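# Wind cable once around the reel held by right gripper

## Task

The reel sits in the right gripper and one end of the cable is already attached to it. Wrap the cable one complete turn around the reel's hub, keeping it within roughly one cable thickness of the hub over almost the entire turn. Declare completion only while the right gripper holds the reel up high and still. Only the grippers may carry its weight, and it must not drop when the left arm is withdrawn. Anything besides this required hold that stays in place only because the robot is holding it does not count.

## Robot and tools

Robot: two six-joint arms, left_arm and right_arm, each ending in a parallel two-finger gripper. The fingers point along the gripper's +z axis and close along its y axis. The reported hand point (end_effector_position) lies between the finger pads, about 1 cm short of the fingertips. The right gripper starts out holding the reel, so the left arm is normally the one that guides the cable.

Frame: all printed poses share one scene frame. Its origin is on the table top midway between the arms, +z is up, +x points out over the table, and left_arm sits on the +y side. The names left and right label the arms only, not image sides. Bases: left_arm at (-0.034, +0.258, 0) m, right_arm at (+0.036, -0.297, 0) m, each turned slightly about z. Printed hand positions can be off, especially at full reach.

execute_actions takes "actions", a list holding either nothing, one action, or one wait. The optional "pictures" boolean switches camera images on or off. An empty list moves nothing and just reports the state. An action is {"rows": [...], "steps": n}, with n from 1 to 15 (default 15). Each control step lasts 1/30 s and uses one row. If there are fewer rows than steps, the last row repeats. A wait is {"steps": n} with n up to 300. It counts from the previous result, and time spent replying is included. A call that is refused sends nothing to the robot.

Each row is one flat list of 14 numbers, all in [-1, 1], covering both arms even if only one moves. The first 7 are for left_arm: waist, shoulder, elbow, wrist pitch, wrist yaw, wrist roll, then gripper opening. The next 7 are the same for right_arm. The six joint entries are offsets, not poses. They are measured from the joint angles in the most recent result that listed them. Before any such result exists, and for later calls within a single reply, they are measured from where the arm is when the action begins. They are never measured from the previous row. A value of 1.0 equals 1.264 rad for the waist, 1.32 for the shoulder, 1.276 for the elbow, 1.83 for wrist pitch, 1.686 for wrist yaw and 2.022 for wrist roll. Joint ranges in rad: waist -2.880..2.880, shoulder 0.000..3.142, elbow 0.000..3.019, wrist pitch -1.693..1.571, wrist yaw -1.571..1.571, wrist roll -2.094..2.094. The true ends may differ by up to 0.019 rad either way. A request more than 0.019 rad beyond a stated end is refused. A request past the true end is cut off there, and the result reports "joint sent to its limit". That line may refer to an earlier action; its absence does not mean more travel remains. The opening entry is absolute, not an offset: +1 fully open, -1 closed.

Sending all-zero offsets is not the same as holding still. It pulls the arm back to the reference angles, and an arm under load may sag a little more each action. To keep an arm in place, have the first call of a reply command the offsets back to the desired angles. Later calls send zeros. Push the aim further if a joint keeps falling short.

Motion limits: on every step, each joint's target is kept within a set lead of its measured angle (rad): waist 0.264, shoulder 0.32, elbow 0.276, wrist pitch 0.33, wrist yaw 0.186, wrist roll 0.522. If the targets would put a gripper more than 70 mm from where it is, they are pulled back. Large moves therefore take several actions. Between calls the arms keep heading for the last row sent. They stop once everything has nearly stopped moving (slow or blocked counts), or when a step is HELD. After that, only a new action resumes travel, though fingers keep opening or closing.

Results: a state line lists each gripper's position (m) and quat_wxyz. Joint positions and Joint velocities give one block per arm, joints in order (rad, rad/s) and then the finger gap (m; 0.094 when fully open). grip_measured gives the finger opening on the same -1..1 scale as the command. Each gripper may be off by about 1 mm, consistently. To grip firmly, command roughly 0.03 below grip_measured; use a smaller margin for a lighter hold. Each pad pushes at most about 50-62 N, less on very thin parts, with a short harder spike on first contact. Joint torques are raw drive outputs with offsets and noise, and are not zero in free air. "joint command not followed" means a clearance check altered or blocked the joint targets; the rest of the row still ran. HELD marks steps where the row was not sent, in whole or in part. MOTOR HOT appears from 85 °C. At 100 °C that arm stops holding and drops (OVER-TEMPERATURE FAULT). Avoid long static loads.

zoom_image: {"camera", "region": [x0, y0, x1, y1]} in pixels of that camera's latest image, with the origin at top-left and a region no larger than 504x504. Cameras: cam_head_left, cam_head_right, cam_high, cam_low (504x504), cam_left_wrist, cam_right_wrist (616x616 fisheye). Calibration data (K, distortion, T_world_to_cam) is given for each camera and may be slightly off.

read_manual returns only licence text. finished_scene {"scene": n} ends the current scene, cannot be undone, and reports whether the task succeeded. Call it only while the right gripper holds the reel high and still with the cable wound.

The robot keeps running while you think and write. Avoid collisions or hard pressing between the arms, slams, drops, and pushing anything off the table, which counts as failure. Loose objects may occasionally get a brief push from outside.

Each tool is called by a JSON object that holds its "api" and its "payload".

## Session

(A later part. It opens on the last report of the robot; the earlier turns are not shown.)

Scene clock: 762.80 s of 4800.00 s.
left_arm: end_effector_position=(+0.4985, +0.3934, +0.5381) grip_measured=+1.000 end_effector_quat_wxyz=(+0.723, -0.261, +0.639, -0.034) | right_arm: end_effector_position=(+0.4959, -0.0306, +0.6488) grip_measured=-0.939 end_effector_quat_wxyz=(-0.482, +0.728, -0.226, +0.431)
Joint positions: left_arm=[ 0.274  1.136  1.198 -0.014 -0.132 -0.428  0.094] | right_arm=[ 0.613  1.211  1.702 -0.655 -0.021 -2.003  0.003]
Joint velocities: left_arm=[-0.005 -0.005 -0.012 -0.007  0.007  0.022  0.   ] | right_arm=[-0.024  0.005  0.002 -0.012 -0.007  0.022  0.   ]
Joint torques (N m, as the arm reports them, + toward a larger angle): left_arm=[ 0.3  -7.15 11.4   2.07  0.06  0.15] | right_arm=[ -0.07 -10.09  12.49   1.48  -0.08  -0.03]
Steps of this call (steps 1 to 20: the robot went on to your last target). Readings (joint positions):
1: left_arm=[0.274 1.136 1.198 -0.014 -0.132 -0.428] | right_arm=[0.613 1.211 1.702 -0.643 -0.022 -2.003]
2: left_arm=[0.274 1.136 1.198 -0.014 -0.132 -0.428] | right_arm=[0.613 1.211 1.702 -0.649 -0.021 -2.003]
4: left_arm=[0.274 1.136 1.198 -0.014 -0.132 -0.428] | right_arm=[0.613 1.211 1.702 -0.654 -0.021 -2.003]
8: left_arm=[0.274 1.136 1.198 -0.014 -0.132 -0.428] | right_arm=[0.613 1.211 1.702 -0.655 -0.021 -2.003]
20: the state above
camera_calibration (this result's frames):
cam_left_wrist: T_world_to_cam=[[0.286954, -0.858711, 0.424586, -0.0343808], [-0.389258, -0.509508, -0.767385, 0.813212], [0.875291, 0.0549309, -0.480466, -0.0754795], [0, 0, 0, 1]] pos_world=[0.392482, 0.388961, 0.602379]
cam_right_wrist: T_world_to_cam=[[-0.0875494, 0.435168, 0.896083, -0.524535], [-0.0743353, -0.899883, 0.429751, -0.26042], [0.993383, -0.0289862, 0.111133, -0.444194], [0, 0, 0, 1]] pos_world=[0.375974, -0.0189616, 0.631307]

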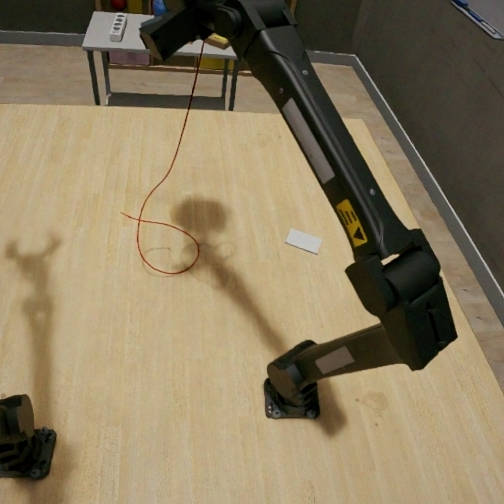

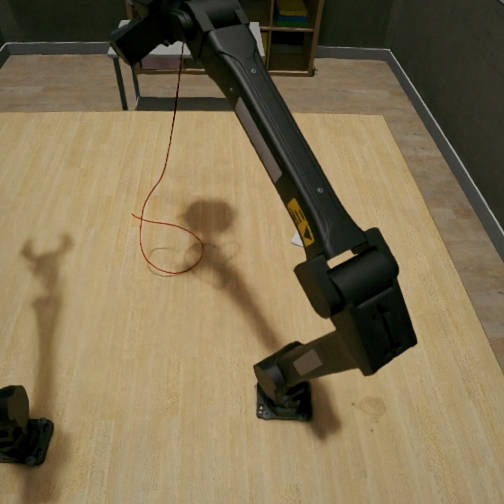

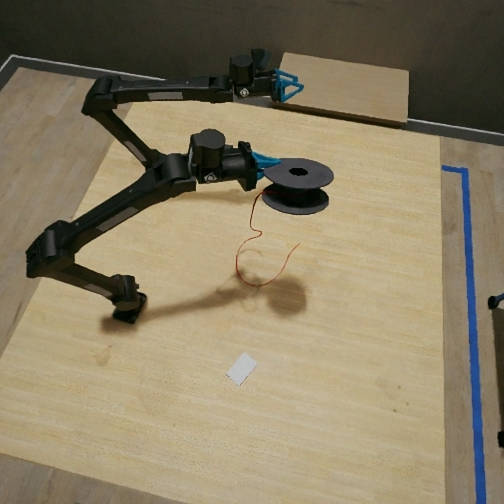

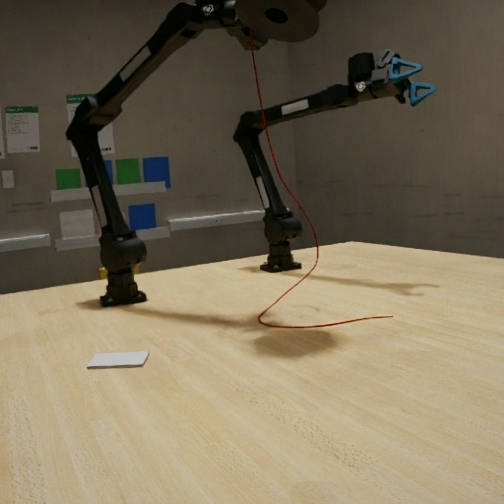

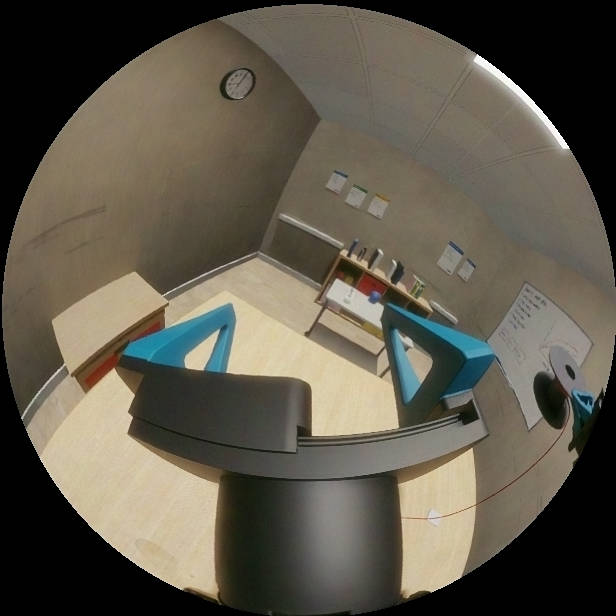

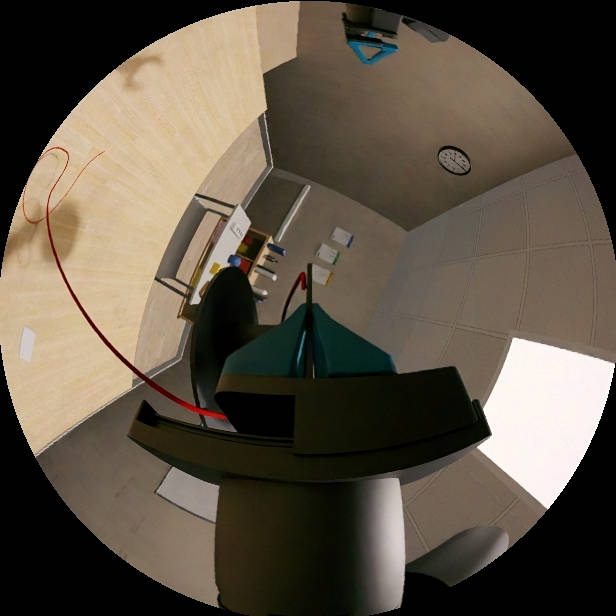

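{"api": "execute_actions", "payload": {"actions": [{"rows": [[0,0,0,0,0,0,1, 0,0,0.008,-0.010,0.014,-0.002,-1],[0,0,0,0,0,0,1, 0,0,0.008,-0.019,0.028,-0.004,-1],[0,0,0,0,0,0,1, 0,0,0.008,-0.029,0.042,-0.006,-1],[0,0,0,0,0,0,1, 0,0,0.008,-0.038,0.056,-0.008,-1],[0,0,0,0,0,0,1, 0,0,0.008,-0.048,0.070,-0.010,-1],[0,0,0,0,0,0,1, 0,0,0.008,-0.058,0.084,-0.012,-1],[0,0,0,0,0,0,1, 0,0,0.008,-0.067,0.098,-0.014,-1],[0,0,0,0,0,0,1, 0,0,0.008,-0.077,0.112,-0.016,-1],[0,0,0,0,0,0,1, 0,0,0.008,-0.087,0.126,-0.018,-1],[0,0,0,0,0,0,1, 0,0,0.008,-0.096,0.140,-0.020,-1],[0,0,0,0,0,0,1, 0,0,0.008,-0.106,0.154,-0.022,-1],[0,0,0,0,0,0,1, 0,0,0.008,-0.115,0.168,-0.024,-1],[0,0,0,0,0,0,1, 0,0,0.008,-0.125,0.182,-0.026,-1],[0,0,0,0,0,0,1, 0,0,0.008,-0.135,0.196,-0.028,-1],[0,0,0,0,0,0,1, 0,0,0.008,-0.144,0.210,-0.030,-1]], "steps": 15}], "pictures": false}}

{"api": "execute_actions", "payload": {"actions": [{"rows": [[0,0,0,0,0,0,1, 0,0,0.010,-0.037,0.032,-0.012,-1],[0,0,0,0,0,0,1, 0,0,0.010,-0.046,0.046,-0.012,-1],[0,0,0,0,0,0,1, 0,0,0.010,-0.056,0.060,-0.012,-1],[0,0,0,0,0,0,1, 0,0,0.010,-0.065,0.074,-0.012,-1],[0,0,0,0,0,0,1, 0,0,0.010,-0.075,0.088,-0.012,-1],[0,0,0,0,0,0,1, 0,0,0.010,-0.085,0.102,-0.012,-1],[0,0,0,0,0,0,1, 0,0,0.010,-0.094,0.116,-0.012,-1],[0,0,0,0,0,0,1, 0,0,0.010,-0.104,0.130,-0.012,-1],[0,0,0,0,0,0,1, 0,0,0.010,-0.113,0.144,-0.012,-1],[0,0,0,0,0,0,1, 0,0,0.010,-0.123,0.158,-0.012,-1],[0,0,0,0,0,0,1, 0,0,0.010,-0.133,0.172,-0.012,-1],[0,0,0,0,0,0,1, 0,0,0.010,-0.142,0.186,-0.012,-1],[0,0,0,0,0,0,1, 0,0,0.010,-0.152,0.200,-0.012,-1],[0,0,0,0,0,0,1, 0,0,0.010,-0.161,0.214,-0.012,-1],[0,0,0,0,0,0,1, 0,0,0.010,-0.171,0.228,-0.012,-1]], "steps": 15}], "pictures": true}}

{"api": "execute_actions", "payload": {"actions": [{"rows": [[0,0,0,0,0,0,1, 0,0,0.010,-0.037,0.032,-0.010,-1],[0,0,0,0,0,0,1, 0,0,0.010,-0.046,0.046,-0.010,-1],[0,0,0,0,0,0,1, 0,0,0.010,-0.056,0.060,-0.010,-1],[0,0,0,0,0,0,1, 0,0,0.010,-0.065,0.074,-0.010,-1],[0,0,0,0,0,0,1, 0,0,0.010,-0.075,0.088,-0.010,-1],[0,0,0,0,0,0,1, 0,0,0.010,-0.085,0.102,-0.010,-1],[0,0,0,0,0,0,1, 0,0,0.010,-0.094,0.116,-0.010,-1],[0,0,0,0,0,0,1, 0,0,0.010,-0.104,0.130,-0.010,-1],[0,0,0,0,0,0,1, 0,0,0.010,-0.113,0.144,-0.010,-1],[0,0,0,0,0,0,1, 0,0,0.010,-0.123,0.158,-0.010,-1],[0,0,0,0,0,0,1, 0,0,0.010,-0.132,0.170,-0.010,-1],[0,0,0,0,0,0,1, 0,0,0.010,-0.140,0.181,-0.010,-1],[0,0,0,0,0,0,1, 0,0,0.010,-0.147,0.190,-0.010,-1],[0,0,0,0,0,0,1, 0,0,0.010,-0.153,0.197,-0.010,-1],[0,0,0,0,0,0,1, 0,0,0.010,-0.158,0.203,-0.010,-1]], "steps": 15}], "pictures": false}}

{"api": "execute_actions", "payload": {"actions": [{"steps": 25}], "pictures": true}}

{"api": "zoom_image", "payload": {"camera": "cam_high", "region": [140, 90, 340, 290]}}

Scene clock: 805.00 s of 4800.00 s.
left_arm: end_effector_position=(+0.4985, +0.3934, +0.5381) grip_measured=+1.000 end_effector_quat_wxyz=(+0.723, -0.261, +0.639, -0.034) | right_arm: end_effector_position=(+0.5039, -0.0901, +0.5987) grip_measured=-0.939 end_effector_quat_wxyz=(-0.314, +0.760, -0.322, +0.470)
Joint positions: left_arm=[ 0.274  1.136  1.198 -0.014 -0.132 -0.428  0.094] | right_arm=[ 0.613  1.211  1.702 -0.88   0.309 -2.029  0.003]
Joint velocities: left_arm=[ 0.005 -0.015 -0.017 -0.007  0.007 -0.051  0.   ] | right_arm=[-0.015 -0.015 -0.012 -0.515  0.652 -0.139 -0.001]
Joint torques (N m, as the arm reports them, + toward a larger angle): left_arm=[ 0.19 -7.13 11.41  2.04  0.06  0.16] | right_arm=[-0.49 -9.57 12.04  1.35 -0.11 -0.2 ]
Steps of this call (steps 1 to 15: the robot went on to your last target; steps 16 to 200: nothing new was sent; then 35.03 s passed at rest; steps 201 to 215: all 15 steps of this action). Readings (joint positions):
201: left_arm=[0.274 1.136 1.198 -0.014 -0.132 -0.428] | right_arm=[0.613 1.211 1.702 -0.657 -0.013 -2.003]
202: left_arm=[0.274 1.136 1.198 -0.014 -0.132 -0.428] | right_arm=[0.613 1.211 1.702 -0.664 0.004 -2.003]
204: left_arm=[0.274 1.136 1.198 -0.014 -0.132 -0.428] | right_arm=[0.613 1.211 1.702 -0.689 0.051 -2.003]
208: left_arm=[0.274 1.136 1.198 -0.014 -0.132 -0.428] | right_arm=[0.613 1.211 1.702 -0.758 0.145 -2.007]
215: the state above

Scene clock: 805.50 s of 4800.00 s.
left_arm: end_effector_position=(+0.4985, +0.3934, +0.5381) grip_measured=+1.000 end_effector_quat_wxyz=(+0.723, -0.261, +0.639, -0.034) | right_arm: end_effector_position=(+0.4831, -0.1640, +0.5607) grip_measured=-0.939 end_effector_quat_wxyz=(-0.100, +0.771, -0.383, +0.499)
Joint positions: left_arm=[ 0.274  1.136  1.198 -0.014 -0.132 -0.428  0.094] | right_arm=[ 0.613  1.211  1.702 -1.151  0.665 -2.035  0.003]
Joint velocities: left_arm=[-0.015 -0.005 -0.002  0.007  0.022 -0.022  0.   ] | right_arm=[ 0.005  0.005  0.007 -0.53   0.681  0.007  0.001]
Joint torques (N m, as the arm reports them, + toward a larger angle): left_arm=[ 0.13 -7.2  11.44  2.04  0.06  0.15] | right_arm=[-0.29 -9.69 12.08  0.95  0.13 -0.14]
Steps of this call (steps 1 to 15: all 15 steps of this action). Readings (joint positions):
1: left_arm=[0.274 1.136 1.198 -0.014 -0.132 -0.428] | right_arm=[0.613 1.211 1.702 -0.899 0.334 -2.030]
2: left_arm=[0.274 1.136 1.198 -0.014 -0.132 -0.428] | right_arm=[0.613 1.211 1.702 -0.919 0.360 -2.031]
4: left_arm=[0.274 1.136 1.198 -0.014 -0.132 -0.428] | right_arm=[0.613 1.211 1.702 -0.958 0.408 -2.032]
8: left_arm=[0.274 1.136 1.198 -0.014 -0.132 -0.428] | right_arm=[0.613 1.211 1.702 -1.029 0.502 -2.034]
15: the state above
camera_calibration (this result's frames):
cam_left_wrist: T_world_to_cam=[[0.286954, -0.858711, 0.424586, -0.0343808], [-0.389258, -0.509508, -0.767385, 0.813212], [0.875291, 0.0549309, -0.480466, -0.0754795], [0, 0, 0, 1]] pos_world=[0.392482, 0.388961, 0.602379]
cam_right_wrist: T_world_to_cam=[[0.490421, 0.68811, 0.534782, -0.423816], [-0.328509, -0.42241, 0.844779, -0.375144], [0.807198, -0.589978, 0.0188916, -0.375845], [0, 0, 0, 1]] pos_world=[0.387992, -0.0885727, 0.550663]

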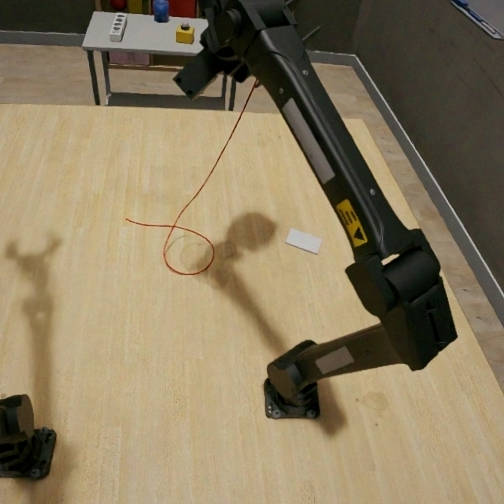

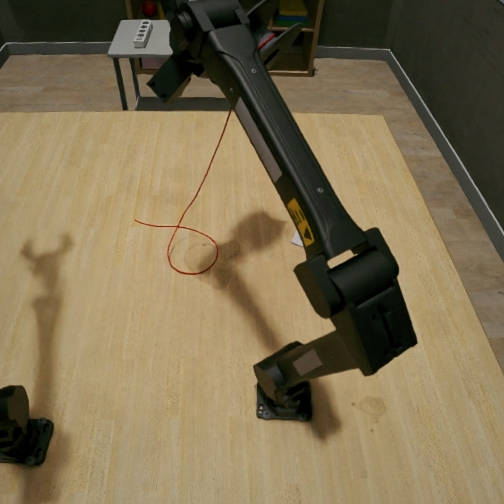

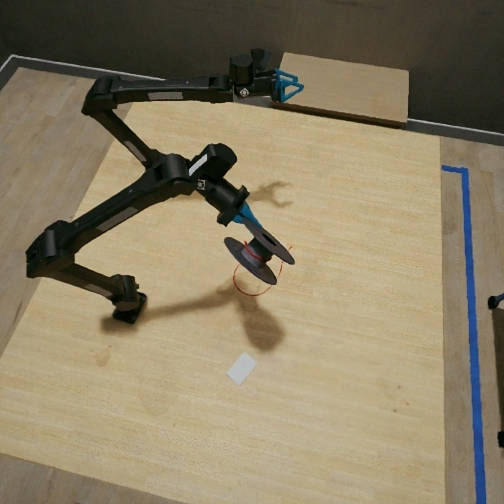

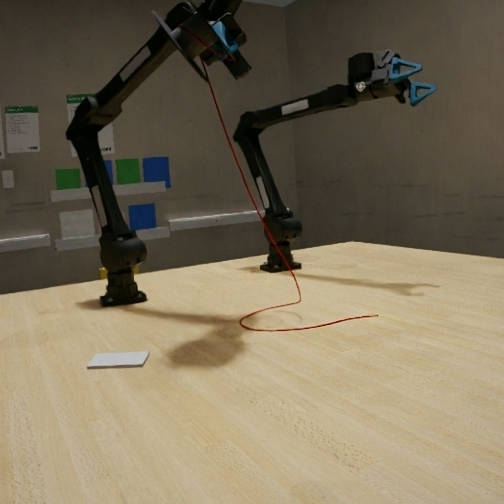

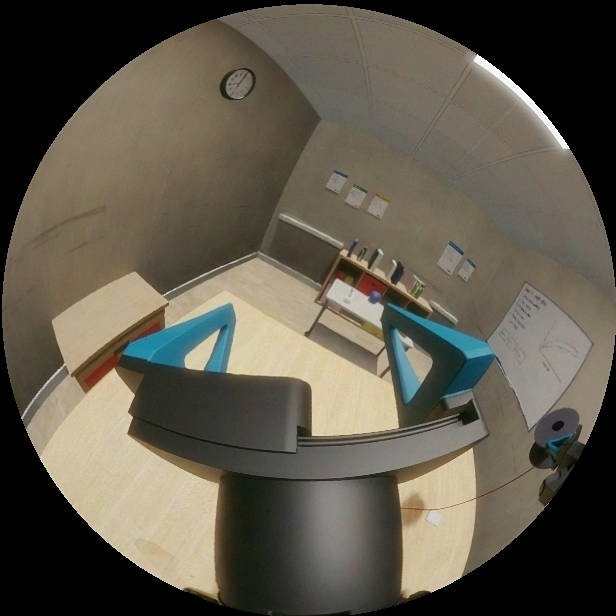

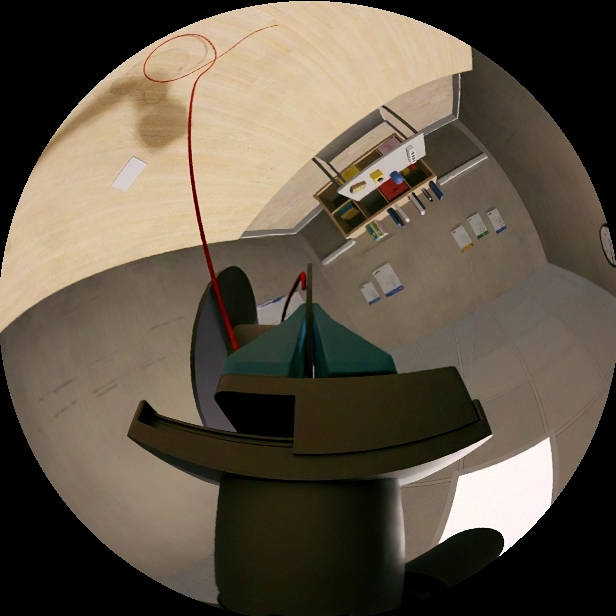

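Scene clock: 806.00 s of 4800.00 s.
left_arm: end_effector_position=(+0.4985, +0.3934, +0.5381) grip_measured=+1.000 end_effector_quat_wxyz=(+0.723, -0.261, +0.639, -0.034) | right_arm: end_effector_position=(+0.4471, -0.2276, +0.5551) grip_measured=-0.939 end_effector_quat_wxyz=(+0.104, +0.755, -0.385, +0.520)
Joint positions: left_arm=[ 0.274  1.136  1.198 -0.014 -0.132 -0.428  0.094] | right_arm=[ 0.613  1.211  1.702 -1.408  0.988 -2.04   0.003]
Joint velocities: left_arm=[-0.005 -0.015 -0.002  0.007 -0.022 -0.037  0.   ] | right_arm=[ 0.005 -0.005  0.012 -0.339  0.344 -0.081  0.   ]
Joint torques (N m, as the arm reports them, + toward a larger angle): left_arm=[ 0.17 -7.19 11.43  2.06  0.06  0.16] | right_arm=[-1.06 -9.18 11.7   0.4   0.55 -0.15]
Steps of this call (steps 1 to 15: all 15 steps of this action). Readings (joint positions):
1: left_arm=[0.274 1.136 1.198 -0.014 -0.132 -0.428] | right_arm=[0.613 1.211 1.702 -1.170 0.689 -2.036]
2: left_arm=[0.274 1.136 1.198 -0.014 -0.132 -0.428] | right_arm=[0.613 1.211 1.702 -1.189 0.714 -2.036]
4: left_arm=[0.274 1.136 1.198 -0.014 -0.132 -0.428] | right_arm=[0.613 1.211 1.702 -1.227 0.761 -2.037]
8: left_arm=[0.274 1.136 1.198 -0.014 -0.132 -0.428] | right_arm=[0.613 1.211 1.702 -1.297 0.855 -2.038]
15: the state above

Scene clock: 806.83 s of 4800.00 s.
left_arm: end_effector_position=(+0.4985, +0.3934, +0.5381) grip_measured=+1.000 end_effector_quat_wxyz=(+0.723, -0.261, +0.639, -0.034) | right_arm: end_effector_position=(+0.4443, -0.2301, +0.5539) grip_measured=-0.939 end_effector_quat_wxyz=(+0.115, +0.757, -0.382, +0.517)
Joint positions: left_arm=[ 0.274  1.136  1.198 -0.014 -0.132 -0.428  0.094] | right_arm=[ 0.613  1.211  1.702 -1.429  0.997 -2.041  0.003]
Joint velocities: left_arm=[-0.015 -0.005  0.017 -0.002  0.022 -0.037  0.   ] | right_arm=[-0.015 -0.015 -0.022 -0.017 -0.037  0.051  0.001]
Joint torques (N m, as the arm reports them, + toward a larger angle): left_arm=[ 0.18 -7.24 11.44  2.07  0.06  0.16] | right_arm=[ 0.19 -9.23 11.52  0.39  0.66 -0.22]
Steps of this call (steps 1 to 25: the robot went on to your last target). Readings (joint positions):
1: left_arm=[0.274 1.136 1.198 -0.014 -0.132 -0.428] | right_arm=[0.613 1.211 1.702 -1.417 0.994 -2.040]
2: left_arm=[0.274 1.136 1.198 -0.014 -0.132 -0.428] | right_arm=[0.613 1.211 1.702 -1.423 0.996 -2.040]
4: left_arm=[0.274 1.136 1.198 -0.014 -0.132 -0.428] | right_arm=[0.613 1.211 1.702 -1.428 0.997 -2.040]
8: left_arm=[0.274 1.136 1.198 -0.014 -0.132 -0.428] | right_arm=[0.613 1.211 1.702 -1.429 0.997 -2.041]
25: the state above
camera_calibration (this result's frames):
cam_left_wrist: T_world_to_cam=[[0.286954, -0.858711, 0.424586, -0.0343808], [-0.389258, -0.509508, -0.767385, 0.813212], [0.875291, 0.0549309, -0.480466, -0.0754795], [0, 0, 0, 1]] pos_world=[0.392482, 0.388961, 0.602379]
cam_right_wrist: T_world_to_cam=[[0.697302, 0.68305, 0.217283, -0.272915], [-0.26749, -0.0332614, 0.962986, -0.413129], [0.664995, -0.729614, 0.159516, -0.430296], [0, 0, 0, 1]] pos_world=[0.365941, -0.141277, 0.525776]

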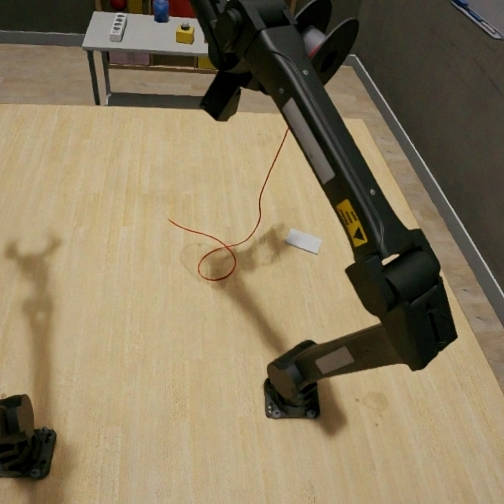

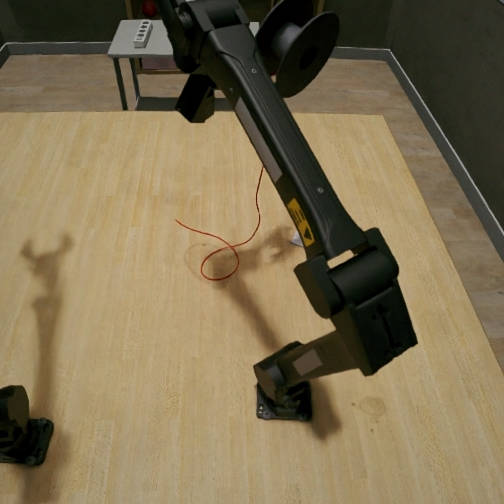

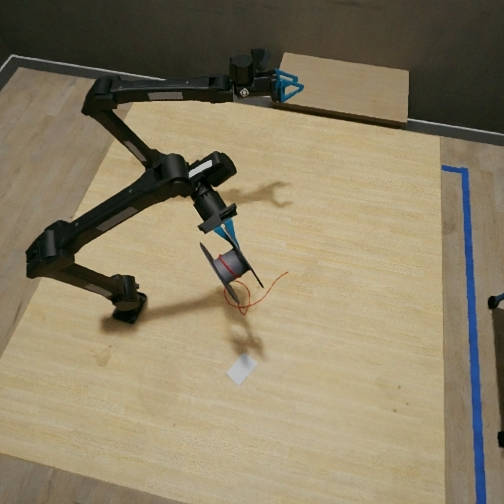

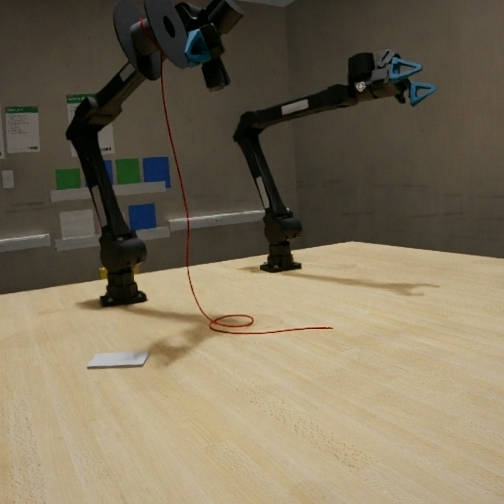

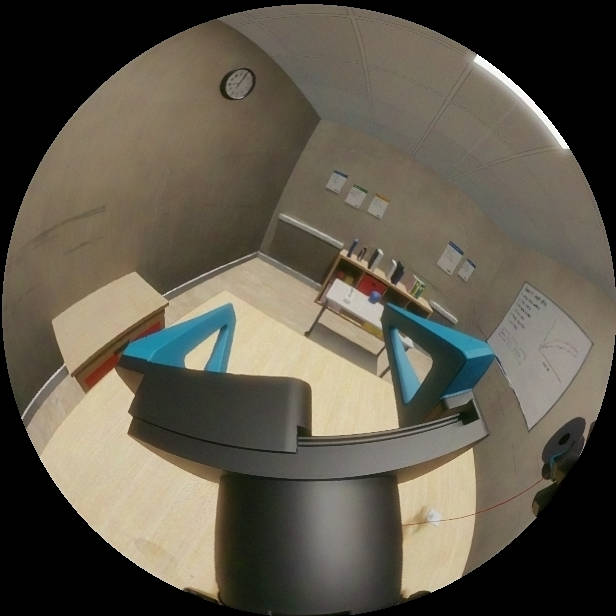

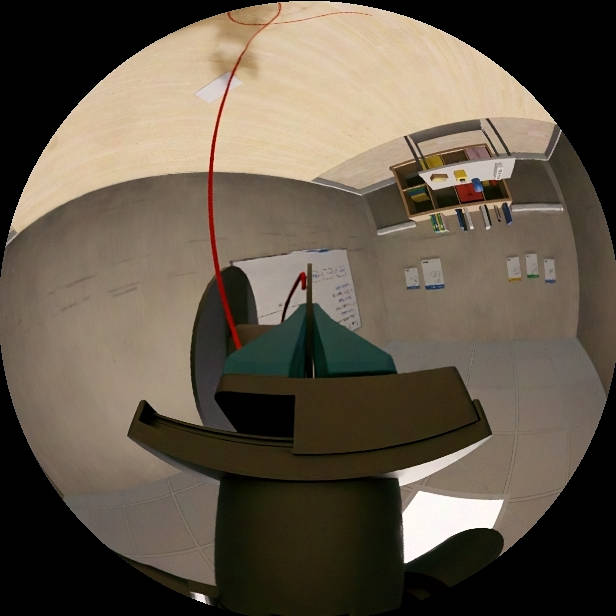

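Region (140, 90, 340, 290) of cam_high's 504x504 image, scaled by 2.520, with more detail than that image has.

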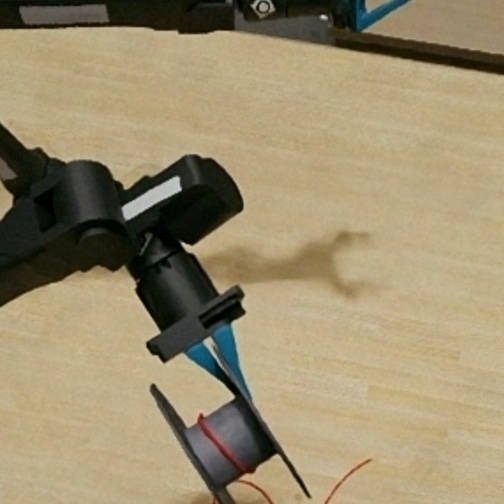

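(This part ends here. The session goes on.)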